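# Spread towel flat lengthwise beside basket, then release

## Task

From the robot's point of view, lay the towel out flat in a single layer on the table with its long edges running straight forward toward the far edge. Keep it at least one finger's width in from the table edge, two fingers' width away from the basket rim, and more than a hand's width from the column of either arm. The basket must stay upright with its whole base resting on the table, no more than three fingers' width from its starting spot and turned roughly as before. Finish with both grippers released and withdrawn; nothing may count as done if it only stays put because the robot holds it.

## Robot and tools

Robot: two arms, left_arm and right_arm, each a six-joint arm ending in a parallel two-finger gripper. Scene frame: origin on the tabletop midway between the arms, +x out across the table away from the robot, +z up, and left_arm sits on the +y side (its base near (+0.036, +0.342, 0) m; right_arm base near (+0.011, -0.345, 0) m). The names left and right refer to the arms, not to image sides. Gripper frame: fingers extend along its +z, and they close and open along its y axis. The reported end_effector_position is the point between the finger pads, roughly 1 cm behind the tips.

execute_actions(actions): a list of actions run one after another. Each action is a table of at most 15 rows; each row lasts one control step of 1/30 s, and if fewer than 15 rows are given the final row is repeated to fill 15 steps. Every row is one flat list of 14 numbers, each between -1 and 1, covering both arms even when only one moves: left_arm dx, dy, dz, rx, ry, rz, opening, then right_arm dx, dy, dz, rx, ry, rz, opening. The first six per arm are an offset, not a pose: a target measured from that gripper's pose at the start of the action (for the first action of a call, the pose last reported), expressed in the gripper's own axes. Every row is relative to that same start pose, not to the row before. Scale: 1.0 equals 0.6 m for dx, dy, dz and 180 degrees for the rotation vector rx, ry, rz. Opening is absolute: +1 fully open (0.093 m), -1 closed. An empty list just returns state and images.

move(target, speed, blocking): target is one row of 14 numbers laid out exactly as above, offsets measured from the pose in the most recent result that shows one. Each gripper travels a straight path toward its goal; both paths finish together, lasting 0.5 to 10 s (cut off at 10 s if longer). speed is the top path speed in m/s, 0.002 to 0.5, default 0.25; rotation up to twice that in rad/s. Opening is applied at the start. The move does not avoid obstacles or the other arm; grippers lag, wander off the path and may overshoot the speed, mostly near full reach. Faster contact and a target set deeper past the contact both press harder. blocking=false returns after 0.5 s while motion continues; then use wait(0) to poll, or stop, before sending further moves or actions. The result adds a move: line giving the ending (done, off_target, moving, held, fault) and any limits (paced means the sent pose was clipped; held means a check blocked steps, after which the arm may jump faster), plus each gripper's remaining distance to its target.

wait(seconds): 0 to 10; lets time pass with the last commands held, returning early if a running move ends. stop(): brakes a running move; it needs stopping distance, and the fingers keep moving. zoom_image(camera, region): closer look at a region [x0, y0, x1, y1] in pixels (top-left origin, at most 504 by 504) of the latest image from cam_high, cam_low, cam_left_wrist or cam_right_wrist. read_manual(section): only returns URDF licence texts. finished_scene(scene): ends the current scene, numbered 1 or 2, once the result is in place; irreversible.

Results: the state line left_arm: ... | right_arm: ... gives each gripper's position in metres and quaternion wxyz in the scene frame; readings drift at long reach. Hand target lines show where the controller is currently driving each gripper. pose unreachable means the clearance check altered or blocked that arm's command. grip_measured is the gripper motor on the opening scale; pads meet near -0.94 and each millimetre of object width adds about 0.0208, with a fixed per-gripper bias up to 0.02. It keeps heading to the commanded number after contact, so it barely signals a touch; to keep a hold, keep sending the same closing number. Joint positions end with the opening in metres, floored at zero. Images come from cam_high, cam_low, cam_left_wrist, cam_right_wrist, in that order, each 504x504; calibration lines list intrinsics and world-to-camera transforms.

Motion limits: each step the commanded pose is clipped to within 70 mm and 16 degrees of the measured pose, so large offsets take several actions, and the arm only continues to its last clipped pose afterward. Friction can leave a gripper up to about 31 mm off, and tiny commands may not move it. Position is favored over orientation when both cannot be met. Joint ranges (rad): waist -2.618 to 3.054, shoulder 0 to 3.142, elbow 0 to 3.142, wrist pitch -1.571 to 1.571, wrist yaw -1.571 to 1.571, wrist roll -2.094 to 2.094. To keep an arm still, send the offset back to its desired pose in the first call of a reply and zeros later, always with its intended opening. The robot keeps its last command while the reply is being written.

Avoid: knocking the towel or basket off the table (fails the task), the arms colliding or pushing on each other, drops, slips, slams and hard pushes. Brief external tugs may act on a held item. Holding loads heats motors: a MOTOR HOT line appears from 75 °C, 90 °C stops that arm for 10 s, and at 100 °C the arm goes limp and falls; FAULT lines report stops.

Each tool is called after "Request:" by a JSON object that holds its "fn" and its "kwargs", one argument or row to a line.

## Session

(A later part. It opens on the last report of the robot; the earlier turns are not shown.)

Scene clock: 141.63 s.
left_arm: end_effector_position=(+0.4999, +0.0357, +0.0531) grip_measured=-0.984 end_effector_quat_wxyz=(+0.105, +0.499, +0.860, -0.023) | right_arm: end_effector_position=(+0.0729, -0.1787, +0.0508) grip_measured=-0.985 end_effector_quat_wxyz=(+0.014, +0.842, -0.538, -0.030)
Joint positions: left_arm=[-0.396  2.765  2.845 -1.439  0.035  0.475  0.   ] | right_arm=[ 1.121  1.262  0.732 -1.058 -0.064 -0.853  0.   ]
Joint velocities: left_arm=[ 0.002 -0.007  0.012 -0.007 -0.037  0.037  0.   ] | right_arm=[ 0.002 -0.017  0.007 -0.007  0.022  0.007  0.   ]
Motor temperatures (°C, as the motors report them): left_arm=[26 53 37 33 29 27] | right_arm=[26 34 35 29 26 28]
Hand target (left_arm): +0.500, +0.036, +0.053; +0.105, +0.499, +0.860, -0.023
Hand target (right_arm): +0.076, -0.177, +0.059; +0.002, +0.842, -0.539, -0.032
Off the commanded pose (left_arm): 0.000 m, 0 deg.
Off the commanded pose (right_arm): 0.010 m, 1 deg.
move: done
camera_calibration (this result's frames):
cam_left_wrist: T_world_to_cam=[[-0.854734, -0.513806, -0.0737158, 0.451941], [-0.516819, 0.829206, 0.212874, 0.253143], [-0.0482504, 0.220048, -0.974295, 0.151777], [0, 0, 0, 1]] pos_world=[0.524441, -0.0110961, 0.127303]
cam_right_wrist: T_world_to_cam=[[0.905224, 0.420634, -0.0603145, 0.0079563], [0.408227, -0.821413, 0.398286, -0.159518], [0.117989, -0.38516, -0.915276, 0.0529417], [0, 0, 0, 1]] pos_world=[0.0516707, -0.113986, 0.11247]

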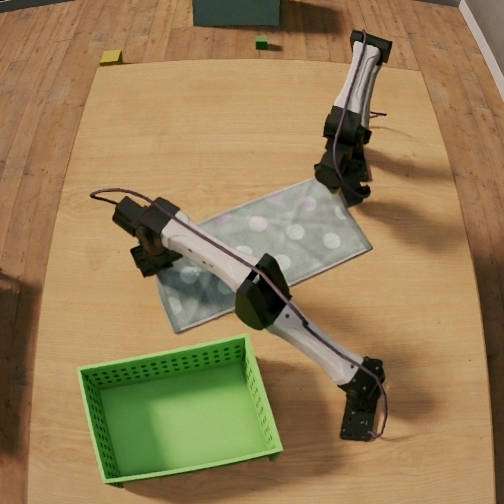

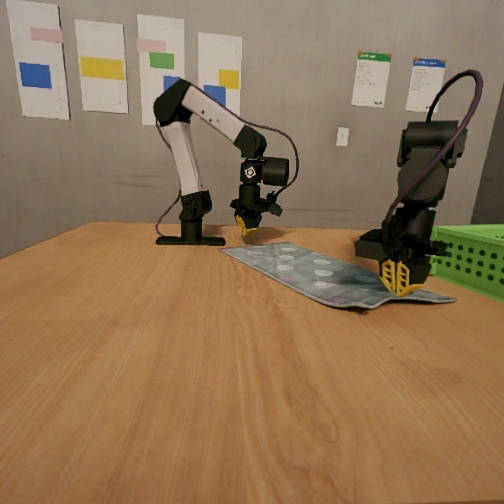

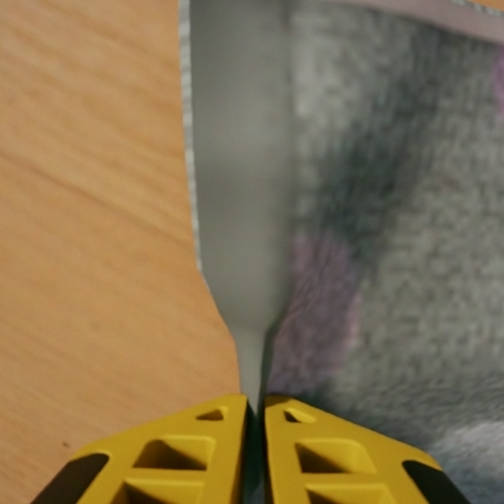

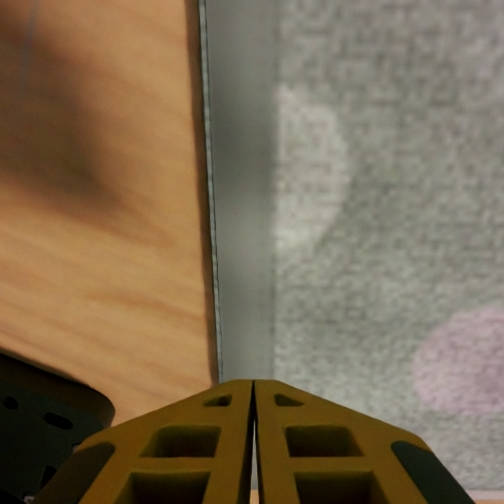

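Missed; press lower and keep pressing while closing.

Request:
{"fn": "move", "kwargs": {
  "target": [0,0,0,0,0,0,-1, 0,0,0,0,0,0,0.2]
}}

Request:
{"fn": "move", "kwargs": {
  "target": [0,0,0,0,0,0,-1, 0,0,0.095,0,0,0,0.2],
  "speed": 0.08
}}

Request:
{"fn": "move", "kwargs": {
  "target": [0,0,0,0,0,0,-1, 0,0,0.02,0,0,0,-1]
}}

Request:
{"fn": "move", "kwargs": {
  "target": [0,0,0,0,0,0,-1, 0,0,-0.07,0,0,0,-1],
  "speed": 0.1
}}

Scene clock: 149.10 s.
left_arm: end_effector_position=(+0.4999, +0.0357, +0.0531) grip_measured=-0.984 end_effector_quat_wxyz=(+0.105, +0.499, +0.860, -0.023) | right_arm: end_effector_position=(+0.0727, -0.1790, +0.0508) grip_measured=+0.198 end_effector_quat_wxyz=(+0.014, +0.842, -0.538, -0.030)
Joint positions: left_arm=[-0.396  2.765  2.845 -1.439  0.035  0.475  0.   ] | right_arm=[ 1.121  1.262  0.732 -1.06  -0.064 -0.853  0.055]
Joint velocities: left_arm=[ 0.007 -0.007 -0.007 -0.066 -0.037 -0.037  0.   ] | right_arm=[ 0.002 -0.002 -0.007 -0.037 -0.051  0.007 -0.001]
Motor temperatures (°C, as the motors report them): left_arm=[26 55 37 33 29 27] | right_arm=[26 33 36 29 26 28]
Hand target (left_arm): +0.500, +0.036, +0.053; +0.105, +0.499, +0.860, -0.023
Hand target (right_arm): +0.073, -0.179, +0.051; +0.014, +0.842, -0.538, -0.030
Off the commanded pose (left_arm): 0.000 m, 0 deg.
Off the commanded pose (right_arm): 0.000 m, 0 deg.
move: done
camera_calibration (this result's frames):
cam_left_wrist: T_world_to_cam=[[-0.854734, -0.513806, -0.0737158, 0.451941], [-0.516819, 0.829206, 0.212874, 0.253143], [-0.0482504, 0.220048, -0.974295, 0.151777], [0, 0, 0, 1]] pos_world=[0.524441, -0.0110961, 0.127303]
cam_right_wrist: T_world_to_cam=[[0.905186, 0.420549, -0.061461, 0.00827997], [0.408473, -0.820857, 0.399179, -0.159701], [0.117423, -0.386436, -0.914811, 0.0526246], [0, 0, 0, 1]] pos_world=[0.0515592, -0.114237, 0.1124]

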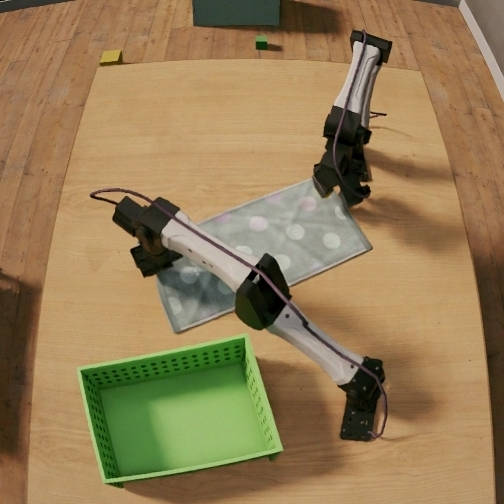

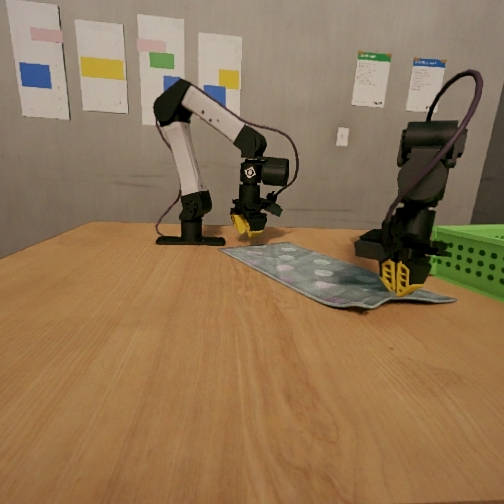

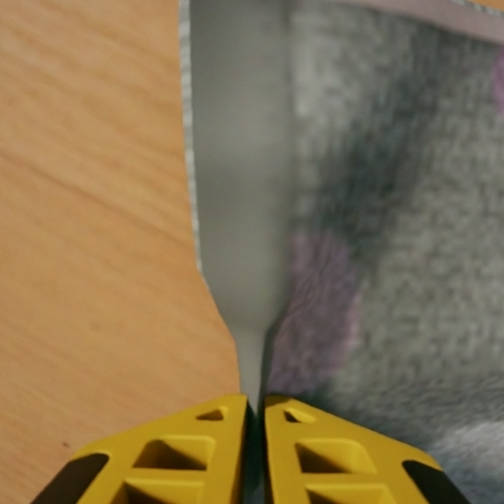

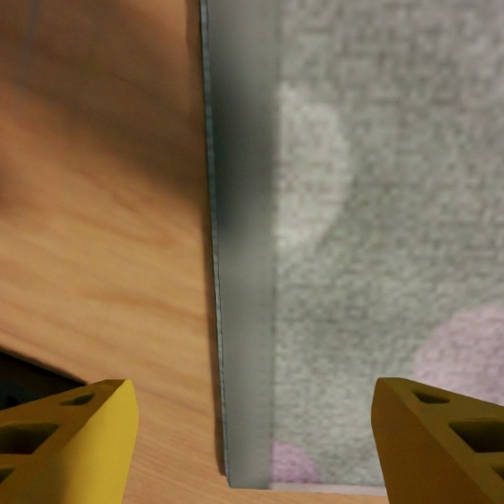

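Scene clock: 150.07 s.
left_arm: end_effector_position=(+0.4999, +0.0357, +0.0531) grip_measured=-0.984 end_effector_quat_wxyz=(+0.105, +0.499, +0.860, -0.023) | right_arm: end_effector_position=(+0.0705, -0.1843, +0.0165) grip_measured=+0.198 end_effector_quat_wxyz=(+0.019, +0.840, -0.542, -0.029)
Joint positions: left_arm=[-0.396  2.765  2.845 -1.439  0.035  0.475  0.   ] | right_arm=[ 1.121  1.306  0.615 -0.909 -0.063 -0.843  0.055]
Joint velocities: left_arm=[-0.022 -0.007 -0.002  0.066  0.051  0.007  0.   ] | right_arm=[-0.012  0.007  0.007 -0.007  0.022  0.007  0.001]
Motor temperatures (°C, as the motors report them): left_arm=[26 55 37 33 29 27] | right_arm=[26 33 36 29 26 28]
Hand target (left_arm): +0.500, +0.036, +0.053; +0.105, +0.499, +0.860, -0.023
Hand target (right_arm): +0.069, -0.181, -0.003; +0.015, +0.843, -0.538, -0.030
Off the commanded pose (left_arm): 0.000 m, 0 deg.
Off the commanded pose (right_arm): 0.023 m, 1 deg.
move: off_target (right_arm)
camera_calibration (this result's frames):
cam_left_wrist: T_world_to_cam=[[-0.854734, -0.513806, -0.0737158, 0.451941], [-0.516819, 0.829206, 0.212874, 0.253143], [-0.0482504, 0.220048, -0.974295, 0.151777], [0, 0, 0, 1]] pos_world=[0.524441, -0.0110961, 0.127303]
cam_right_wrist: T_world_to_cam=[[0.909106, 0.411006, -0.0678291, 0.00843506], [0.401528, -0.821238, 0.405394, -0.149128], [0.110916, -0.395781, -0.911622, 0.0181997], [0, 0, 0, 1]] pos_world=[0.0501921, -0.118733, 0.077619]

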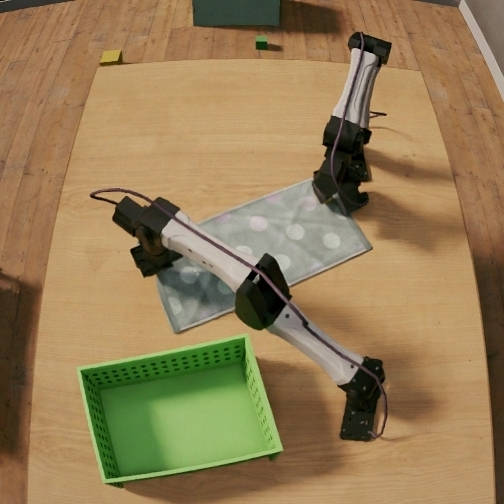

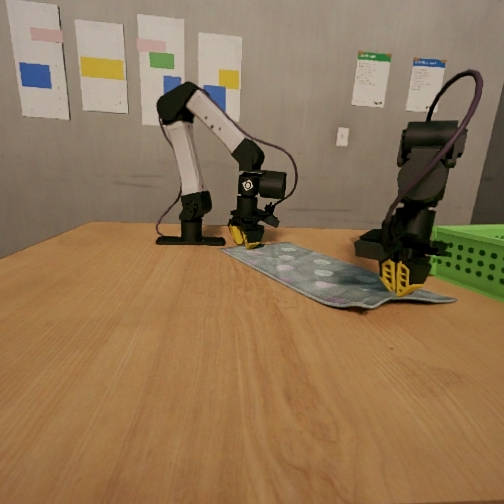

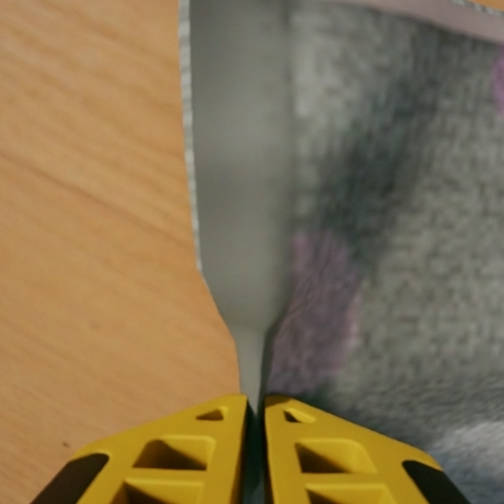

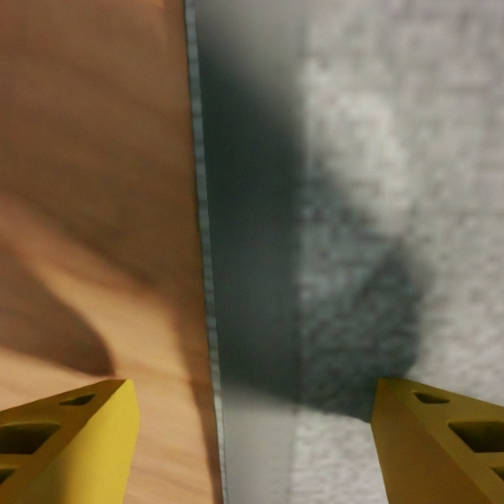

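Scene clock: 150.77 s.
left_arm: end_effector_position=(+0.4994, +0.0355, +0.0530) grip_measured=-0.984 end_effector_quat_wxyz=(+0.104, +0.500, +0.860, -0.024) | right_arm: end_effector_position=(+0.0746, -0.1807, +0.0158) grip_measured=-0.977 end_effector_quat_wxyz=(+0.007, +0.840, -0.542, -0.024)
Joint positions: left_arm=[-0.396  2.765  2.845 -1.44   0.038  0.475  0.   ] | right_arm=[ 1.121  1.306  0.613 -0.885 -0.049 -0.843  0.   ]
Joint velocities: left_arm=[ 0.022 -0.007 -0.017  0.037  0.007 -0.051  0.   ] | right_arm=[-0.007  0.002 -0.017  0.051 -0.022  0.022  0.   ]
Motor temperatures (°C, as the motors report them): left_arm=[26 55 37 33 29 27] | right_arm=[26 33 36 29 26 28]
Hand target (left_arm): +0.500, +0.036, +0.053; +0.105, +0.499, +0.860, -0.023
Hand target (right_arm): +0.070, -0.185, +0.005; +0.019, +0.840, -0.542, -0.029
Off the commanded pose (left_arm): 0.001 m, 0 deg.
Off the commanded pose (right_arm): 0.013 m, 1 deg.
move: off_target (right_arm)
camera_calibration (this result's frames):
cam_left_wrist: T_world_to_cam=[[-0.855194, -0.51344, -0.0708753, 0.45148], [-0.515848, 0.82983, 0.212799, 0.252593], [-0.0504449, 0.218545, -0.974522, 0.152924], [0, 0, 0, 1]] pos_world=[0.524117, -0.0112217, 0.127276]
cam_right_wrist: T_world_to_cam=[[0.910165, 0.412003, -0.043041, 0.00294321], [0.393299, -0.826844, 0.40205, -0.147855], [0.130058, -0.38286, -0.914606, 0.0194528], [0, 0, 0, 1]] pos_world=[0.0529426, -0.116018, 0.0773636]

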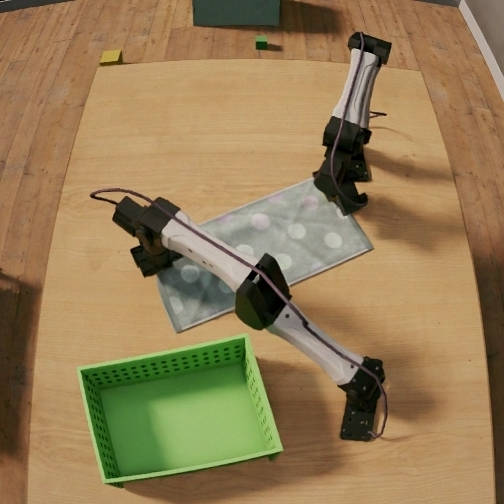

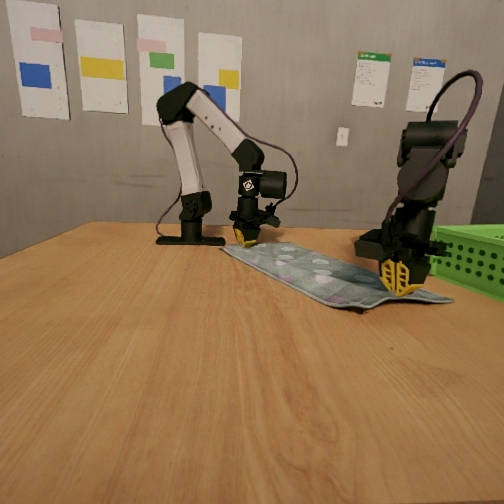

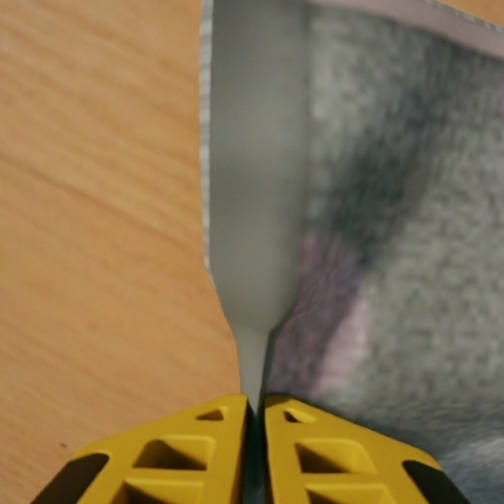

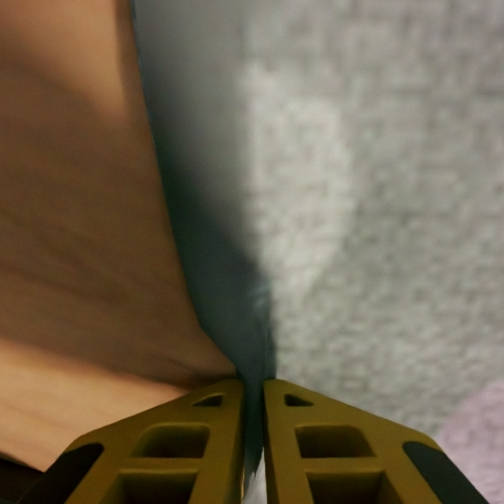

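Scene clock: 151.73 s.
left_arm: end_effector_position=(+0.4994, +0.0355, +0.0530) grip_measured=-0.984 end_effector_quat_wxyz=(+0.104, +0.500, +0.860, -0.024) | right_arm: end_effector_position=(+0.0751, -0.1796, +0.0490) grip_measured=-0.977 end_effector_quat_wxyz=(+0.011, +0.840, -0.542, -0.023)
Joint positions: left_arm=[-0.396  2.765  2.845 -1.44   0.038  0.475  0.   ] | right_arm=[ 1.121  1.262  0.725 -1.049 -0.049 -0.843  0.   ]
Joint velocities: left_arm=[-0.002 -0.002  0.002 -0.081  0.007 -0.022  0.   ] | right_arm=[-0.012  0.002 -0.002 -0.007 -0.051 -0.081  0.   ]
Motor temperatures (°C, as the motors report them): left_arm=[26 55 37 33 29 27] | right_arm=[26 33 36 29 26 28]
Hand target (left_arm): +0.499, +0.035, +0.053; +0.104, +0.500, +0.860, -0.024
Hand target (right_arm): +0.076, -0.181, +0.058; +0.007, +0.840, -0.542, -0.024
Off the commanded pose (left_arm): 0.000 m, 0 deg.
Off the commanded pose (right_arm): 0.009 m, 0 deg.
move: done
camera_calibration (this result's frames):
cam_left_wrist: T_world_to_cam=[[-0.855194, -0.51344, -0.0708753, 0.45148], [-0.515848, 0.82983, 0.212799, 0.252593], [-0.0504449, 0.218545, -0.974522, 0.152924], [0, 0, 0, 1]] pos_world=[0.524117, -0.0112217, 0.127276]
cam_right_wrist: T_world_to_cam=[[0.910023, 0.411647, -0.0490425, 0.00366591], [0.394538, -0.823675, 0.407307, -0.160321], [0.127271, -0.390008, -0.911974, 0.0489942], [0, 0, 0, 1]] pos_world=[0.0536809, -0.114453, 0.110161]

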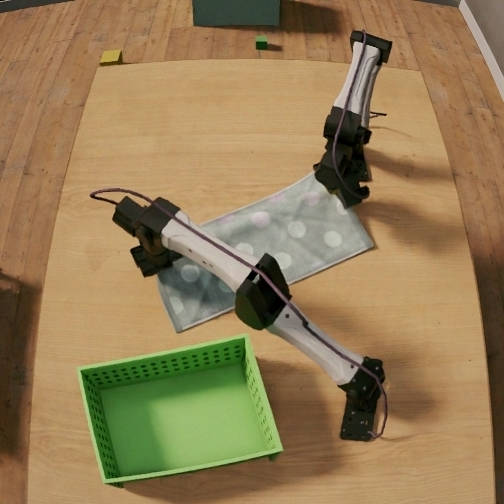

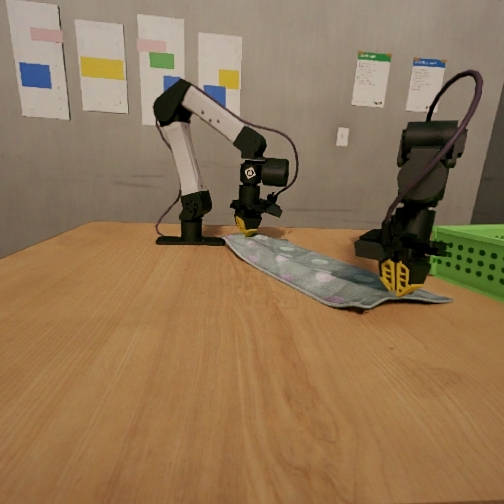

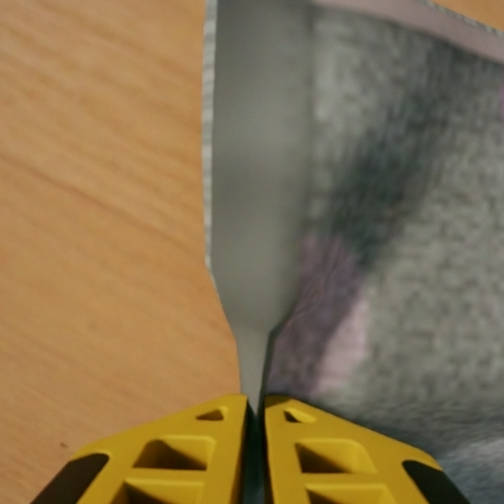

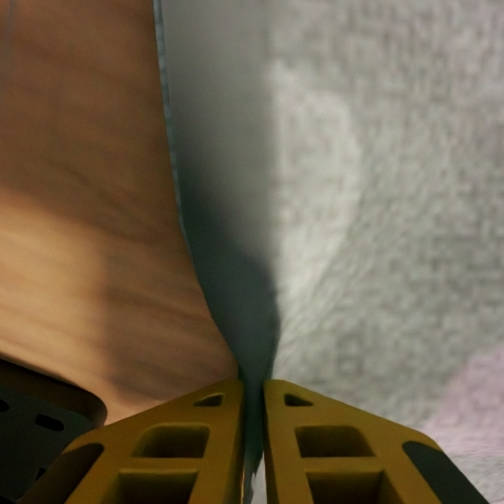

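Request:
{"fn": "move", "kwargs": {
  "target": [-0.033,-0.058,0,0,0,0.15,-1, -0.29,-0.003,0,0,0,0.135,-1],
  "speed": 0.1
}}

Request:
{"fn": "move", "kwargs": {
  "target": [0,0,0.05,0,0,0,-1, 0,0,0.05,0,0,0,-1],
  "speed": 0.08
}}

Request:
{"fn": "move", "kwargs": {
  "target": [0,0,0,0,0,0,0.3, 0,0,0,0,0,0,0.3]
}}

Request:
{"fn": "move", "kwargs": {
  "target": [0.15,-0.2,-0.3,0,0,0,0.3, 0.2,-0.1,-0.2,0,0,0,0.3]
}}

Scene clock: 163.83 s.
left_arm: end_effector_position=(+0.4763, +0.0032, +0.0530) grip_measured=-0.984 end_effector_quat_wxyz=(+0.107, +0.681, +0.724, -0.007) | right_arm: end_effector_position=(+0.0066, -0.0266, +0.0507) grip_measured=-0.977 end_effector_quat_wxyz=(+0.016, +0.707, -0.707, -0.018)
Joint positions: left_arm=[-0.467  2.765  2.845 -1.44   0.037  0.86   0.   ] | right_arm=[ 1.526  1.791  1.236 -1.012 -0.048 -0.012  0.   ]
Joint velocities: left_arm=[ 0.002  0.002 -0.012  0.007 -0.051 -0.022  0.   ] | right_arm=[ 0.012 -0.012 -0.012 -0.007 -0.051 -0.022  0.   ]
Motor temperatures (°C, as the motors report them): left_arm=[26 57 37 33 29 27] | right_arm=[26 33 36 29 26 28]
Hand target (left_arm): +0.478, +0.001, +0.054; +0.112, +0.686, +0.719, +0.000
Hand target (right_arm): +0.001, -0.022, +0.051; +0.019, +0.707, -0.706, -0.021
Off the commanded pose (left_arm): 0.004 m, 1 deg.
Off the commanded pose (right_arm): 0.007 m, 0 deg.
move: done
camera_calibration (this result's frames):
cam_left_wrist: T_world_to_cam=[[-0.98576, -0.0873892, -0.14367, 0.479839], [-0.121248, 0.961361, 0.247153, 0.0772939], [0.11652, 0.261053, -0.958266, 0.0782926], [0, 0, 0, 1]] pos_world=[0.473255, -0.0528131, 0.12486]
cam_right_wrist: T_world_to_cam=[[0.998586, -0.000299999, -0.0531523, -0.00820352], [0.0224872, -0.903701, 0.427573, -0.00864401], [-0.0481621, -0.428164, -0.902417, 0.118579], [0, 0, 0, 1]] pos_world=[0.0140973, 0.0429571, 0.110267]

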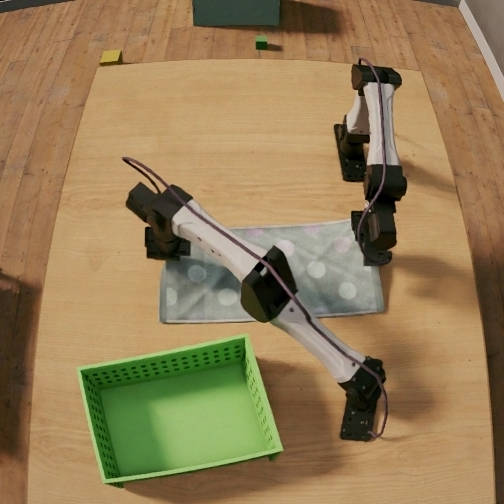

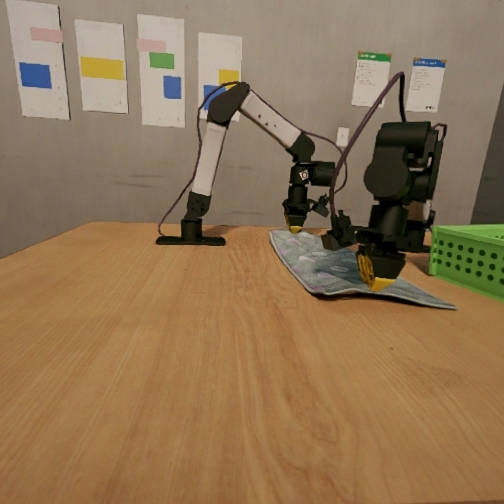

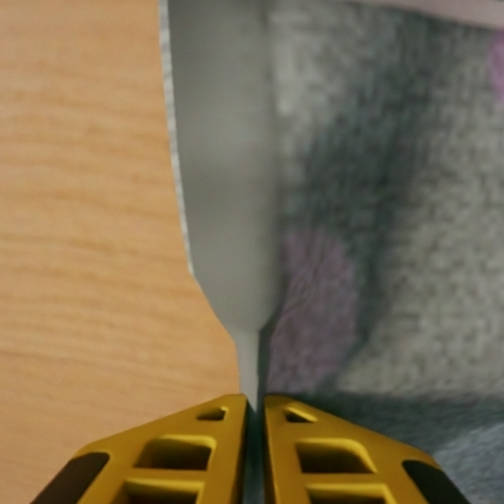

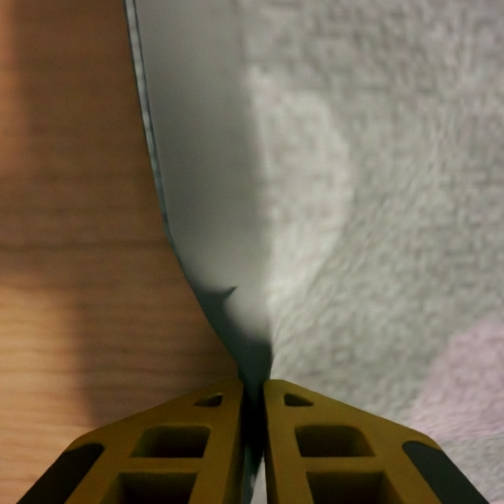

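Scene clock: 164.73 s.
left_arm: end_effector_position=(+0.4778, +0.0020, +0.0258) grip_measured=-0.984 end_effector_quat_wxyz=(+0.096, +0.682, +0.725, -0.008) | right_arm: end_effector_position=(+0.0066, -0.0275, +0.0282) grip_measured=-0.977 end_effector_quat_wxyz=(+0.016, +0.707, -0.707, -0.019)
Joint positions: left_arm=[-0.467  2.762  2.731 -1.351  0.037  0.86   0.   ] | right_arm=[ 1.526  1.818  1.174 -0.923 -0.048 -0.012  0.   ]
Joint velocities: left_arm=[-0.002 -0.046 -0.115  0.11  -0.022 -0.051  0.   ] | right_arm=[-0.012 -0.002 -0.002  0.007 -0.051 -0.066  0.   ]
Motor temperatures (°C, as the motors report them): left_arm=[26 57 37 33 29 27] | right_arm=[26 33 36 29 26 28]
Hand target (left_arm): +0.481, -0.001, +0.024; +0.104, +0.681, +0.724, -0.007
Hand target (right_arm): +0.006, -0.027, +0.021; +0.016, +0.707, -0.707, -0.018
Off the commanded pose (left_arm): 0.005 m, 1 deg.
Off the commanded pose (right_arm): 0.008 m, 0 deg.
move: done
camera_calibration (this result's frames):
cam_left_wrist: T_world_to_cam=[[-0.988116, -0.0856145, -0.127658, 0.477986], [-0.116827, 0.958032, 0.261775, 0.0827777], [0.0998887, 0.273578, -0.956649, 0.0602069], [0, 0, 0, 1]] pos_world=[0.475963, -0.0548523, 0.0969465]
cam_right_wrist: T_world_to_cam=[[0.998586, -0.000661192, -0.0531494, -0.00939994], [0.0221415, -0.903865, 0.427245, 0.000179392], [-0.0483224, -0.427818, -0.902572, 0.0978843], [0, 0, 0, 1]] pos_world=[0.0141127, 0.0420326, 0.0877714]

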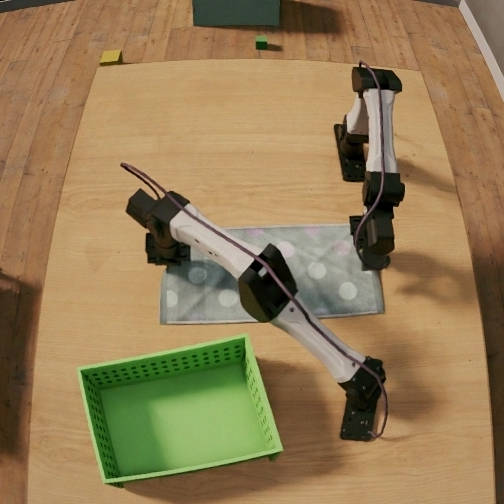

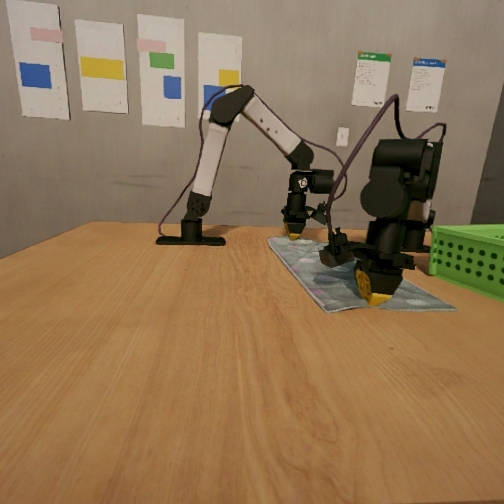

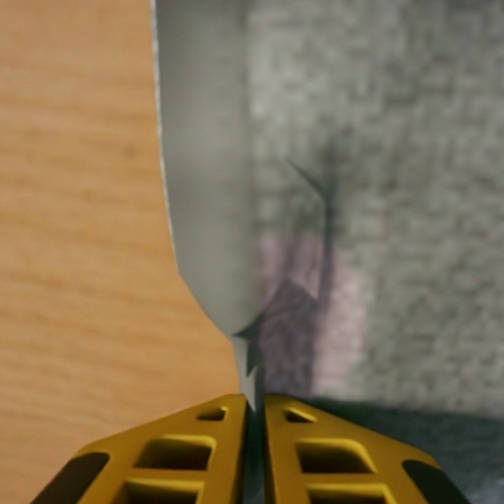

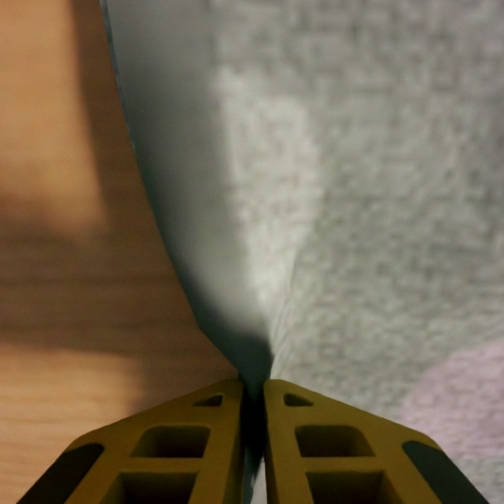

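Scene clock: 165.23 s.
left_arm: end_effector_position=(+0.4827, +0.0015, +0.0287) grip_measured=+0.297 end_effector_quat_wxyz=(+0.106, +0.680, +0.725, -0.003) | right_arm: end_effector_position=(+0.0066, -0.0274, +0.0282) grip_measured=+0.298 end_effector_quat_wxyz=(+0.015, +0.707, -0.707, -0.019)
Joint positions: left_arm=[-0.465  2.758  2.731 -1.334  0.03   0.86   0.059] | right_arm=[ 1.526  1.818  1.174 -0.923 -0.048 -0.012  0.06 ]
Joint velocities: left_arm=[-0.017 -0.007  0.007 -0.037 -0.022  0.037 -0.   ] | right_arm=[-0.012 -0.002 -0.002  0.037  0.007 -0.007  0.   ]
Motor temperatures (°C, as the motors report them): left_arm=[26 57 37 33 29 27] | right_arm=[26 33 36 29 26 28]
Hand target (left_arm): +0.478, +0.002, +0.026; +0.096, +0.682, +0.725, -0.008
Hand target (right_arm): +0.007, -0.027, +0.028; +0.015, +0.707, -0.707, -0.019
Off the commanded pose (left_arm): 0.006 m, 1 deg.
Off the commanded pose (right_arm): 0.000 m, 0 deg.
move: done
camera_calibration (this result's frames):
cam_left_wrist: T_world_to_cam=[[-0.984895, -0.0902447, -0.147775, 0.482262], [-0.125867, 0.959217, 0.253101, 0.0877167], [0.118907, 0.267878, -0.956087, 0.053456], [0, 0, 0, 1]] pos_world=[0.479662, -0.0549374, 0.100174]
cam_right_wrist: T_world_to_cam=[[0.998587, -0.000640919, -0.0531451, -0.00940055], [0.0221395, -0.904028, 0.4269, 0.000267984], [-0.0483182, -0.427473, -0.902736, 0.0979382], [0, 0, 0, 1]] pos_world=[0.0141135, 0.0421022, 0.0877983]

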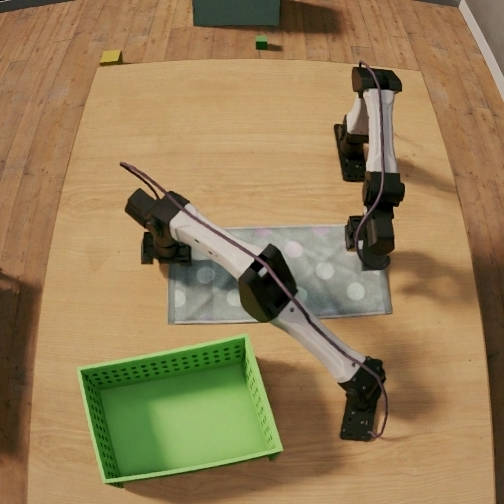

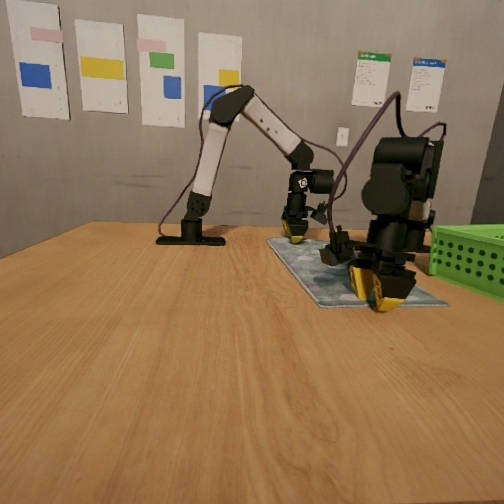

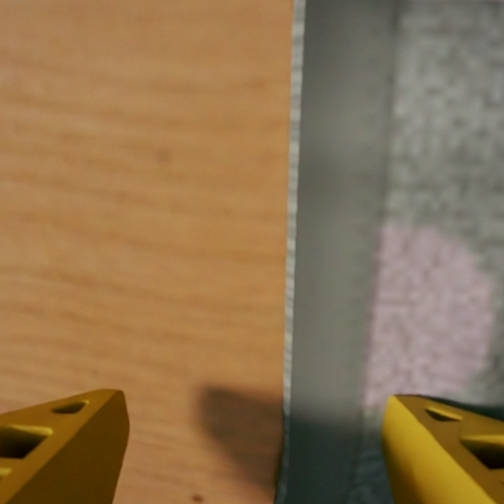

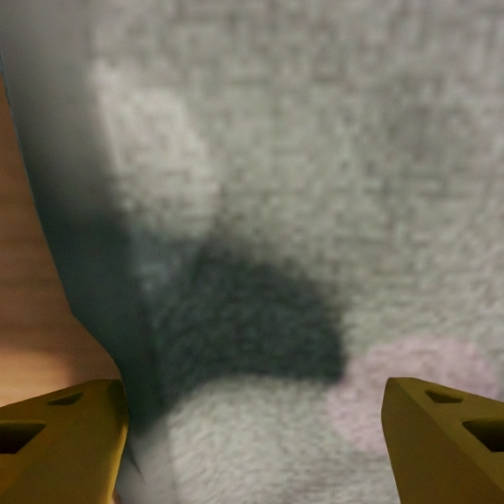

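Scene clock: 166.83 s.
left_arm: end_effector_position=(+0.3407, +0.1020, +0.1810) grip_measured=+0.298 end_effector_quat_wxyz=(+0.119, +0.680, +0.723, -0.002) | right_arm: end_effector_position=(+0.0703, -0.1457, +0.1371) grip_measured=+0.298 end_effector_quat_wxyz=(+0.024, +0.707, -0.706, -0.015)
Joint positions: left_arm=[-0.478  1.813  1.759 -1.28   0.028  0.85   0.059] | right_arm=[ 1.21   1.353  1.144 -1.392 -0.047 -0.33   0.06 ]
Joint velocities: left_arm=[ 0.007 -0.012 -0.007  0.022  0.037  0.051 -0.   ] | right_arm=[-0.017 -0.002 -0.007 -0.081 -0.037 -0.051 -0.001]
Motor temperatures (°C, as the motors report them): left_arm=[26 57 36 33 29 27] | right_arm=[26 33 36 29 26 28]
Hand target (left_arm): +0.333, +0.105, +0.177; +0.105, +0.680, +0.725, -0.003
Hand target (right_arm): +0.073, -0.147, +0.146; +0.013, +0.707, -0.707, -0.018
Off the commanded pose (left_arm): 0.012 m, 2 deg.
Off the commanded pose (right_arm): 0.008 m, 1 deg.
move: off_target (left_arm)
camera_calibration (this result's frames):
cam_left_wrist: T_world_to_cam=[[-0.98185, -0.0903442, -0.16676, 0.37638], [-0.128457, 0.963649, 0.234262, -0.0612238], [0.139534, 0.251432, -0.957764, 0.183962], [0, 0, 0, 1]] pos_world=[0.336015, 0.046748, 0.2533]
cam_right_wrist: T_world_to_cam=[[0.998256, 0.00031212, -0.0590284, -0.0663509], [0.026436, -0.896462, 0.442331, -0.155827], [-0.0527786, -0.44312, -0.894907, 0.145741], [0, 0, 0, 1]] pos_world=[0.0780466, -0.0750913, 0.195435]

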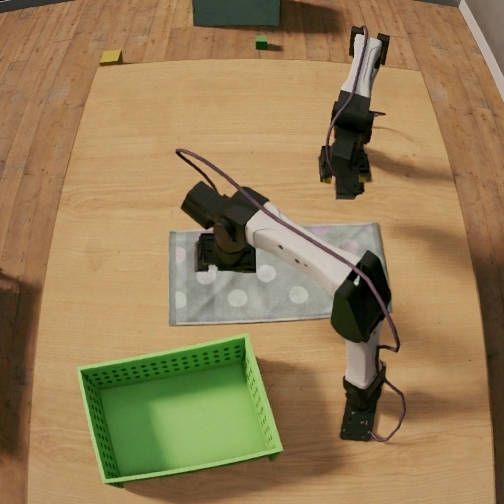

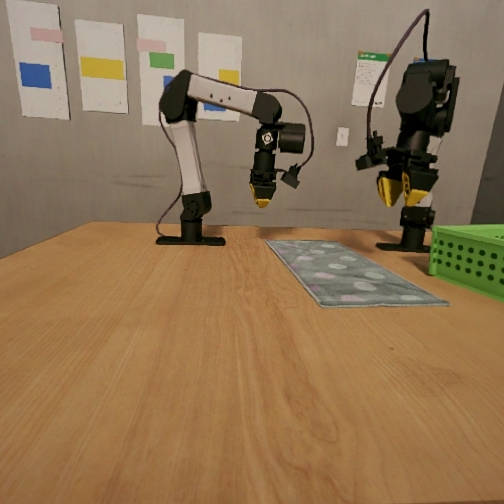

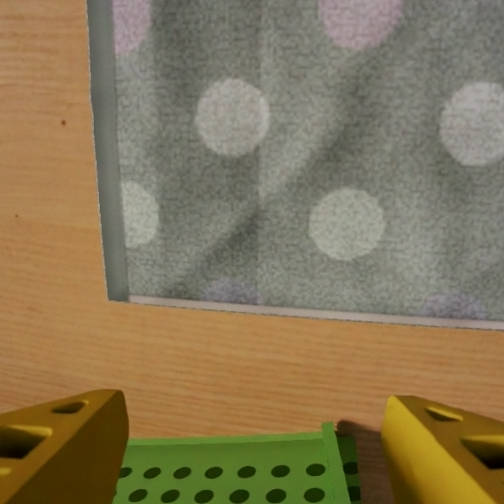

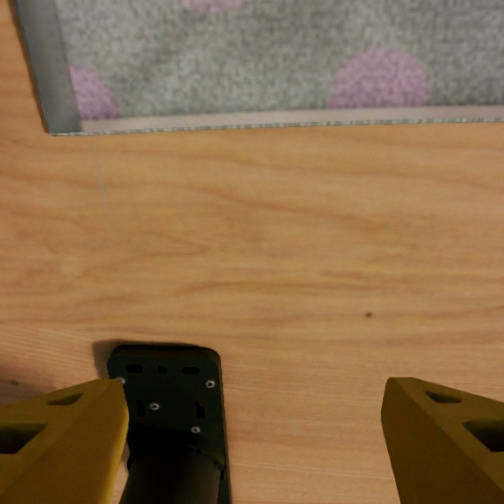

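Request:
{"fn": "finished_scene", "kwargs": {
  "scene": 1
}}

The scene is finished: the task was done.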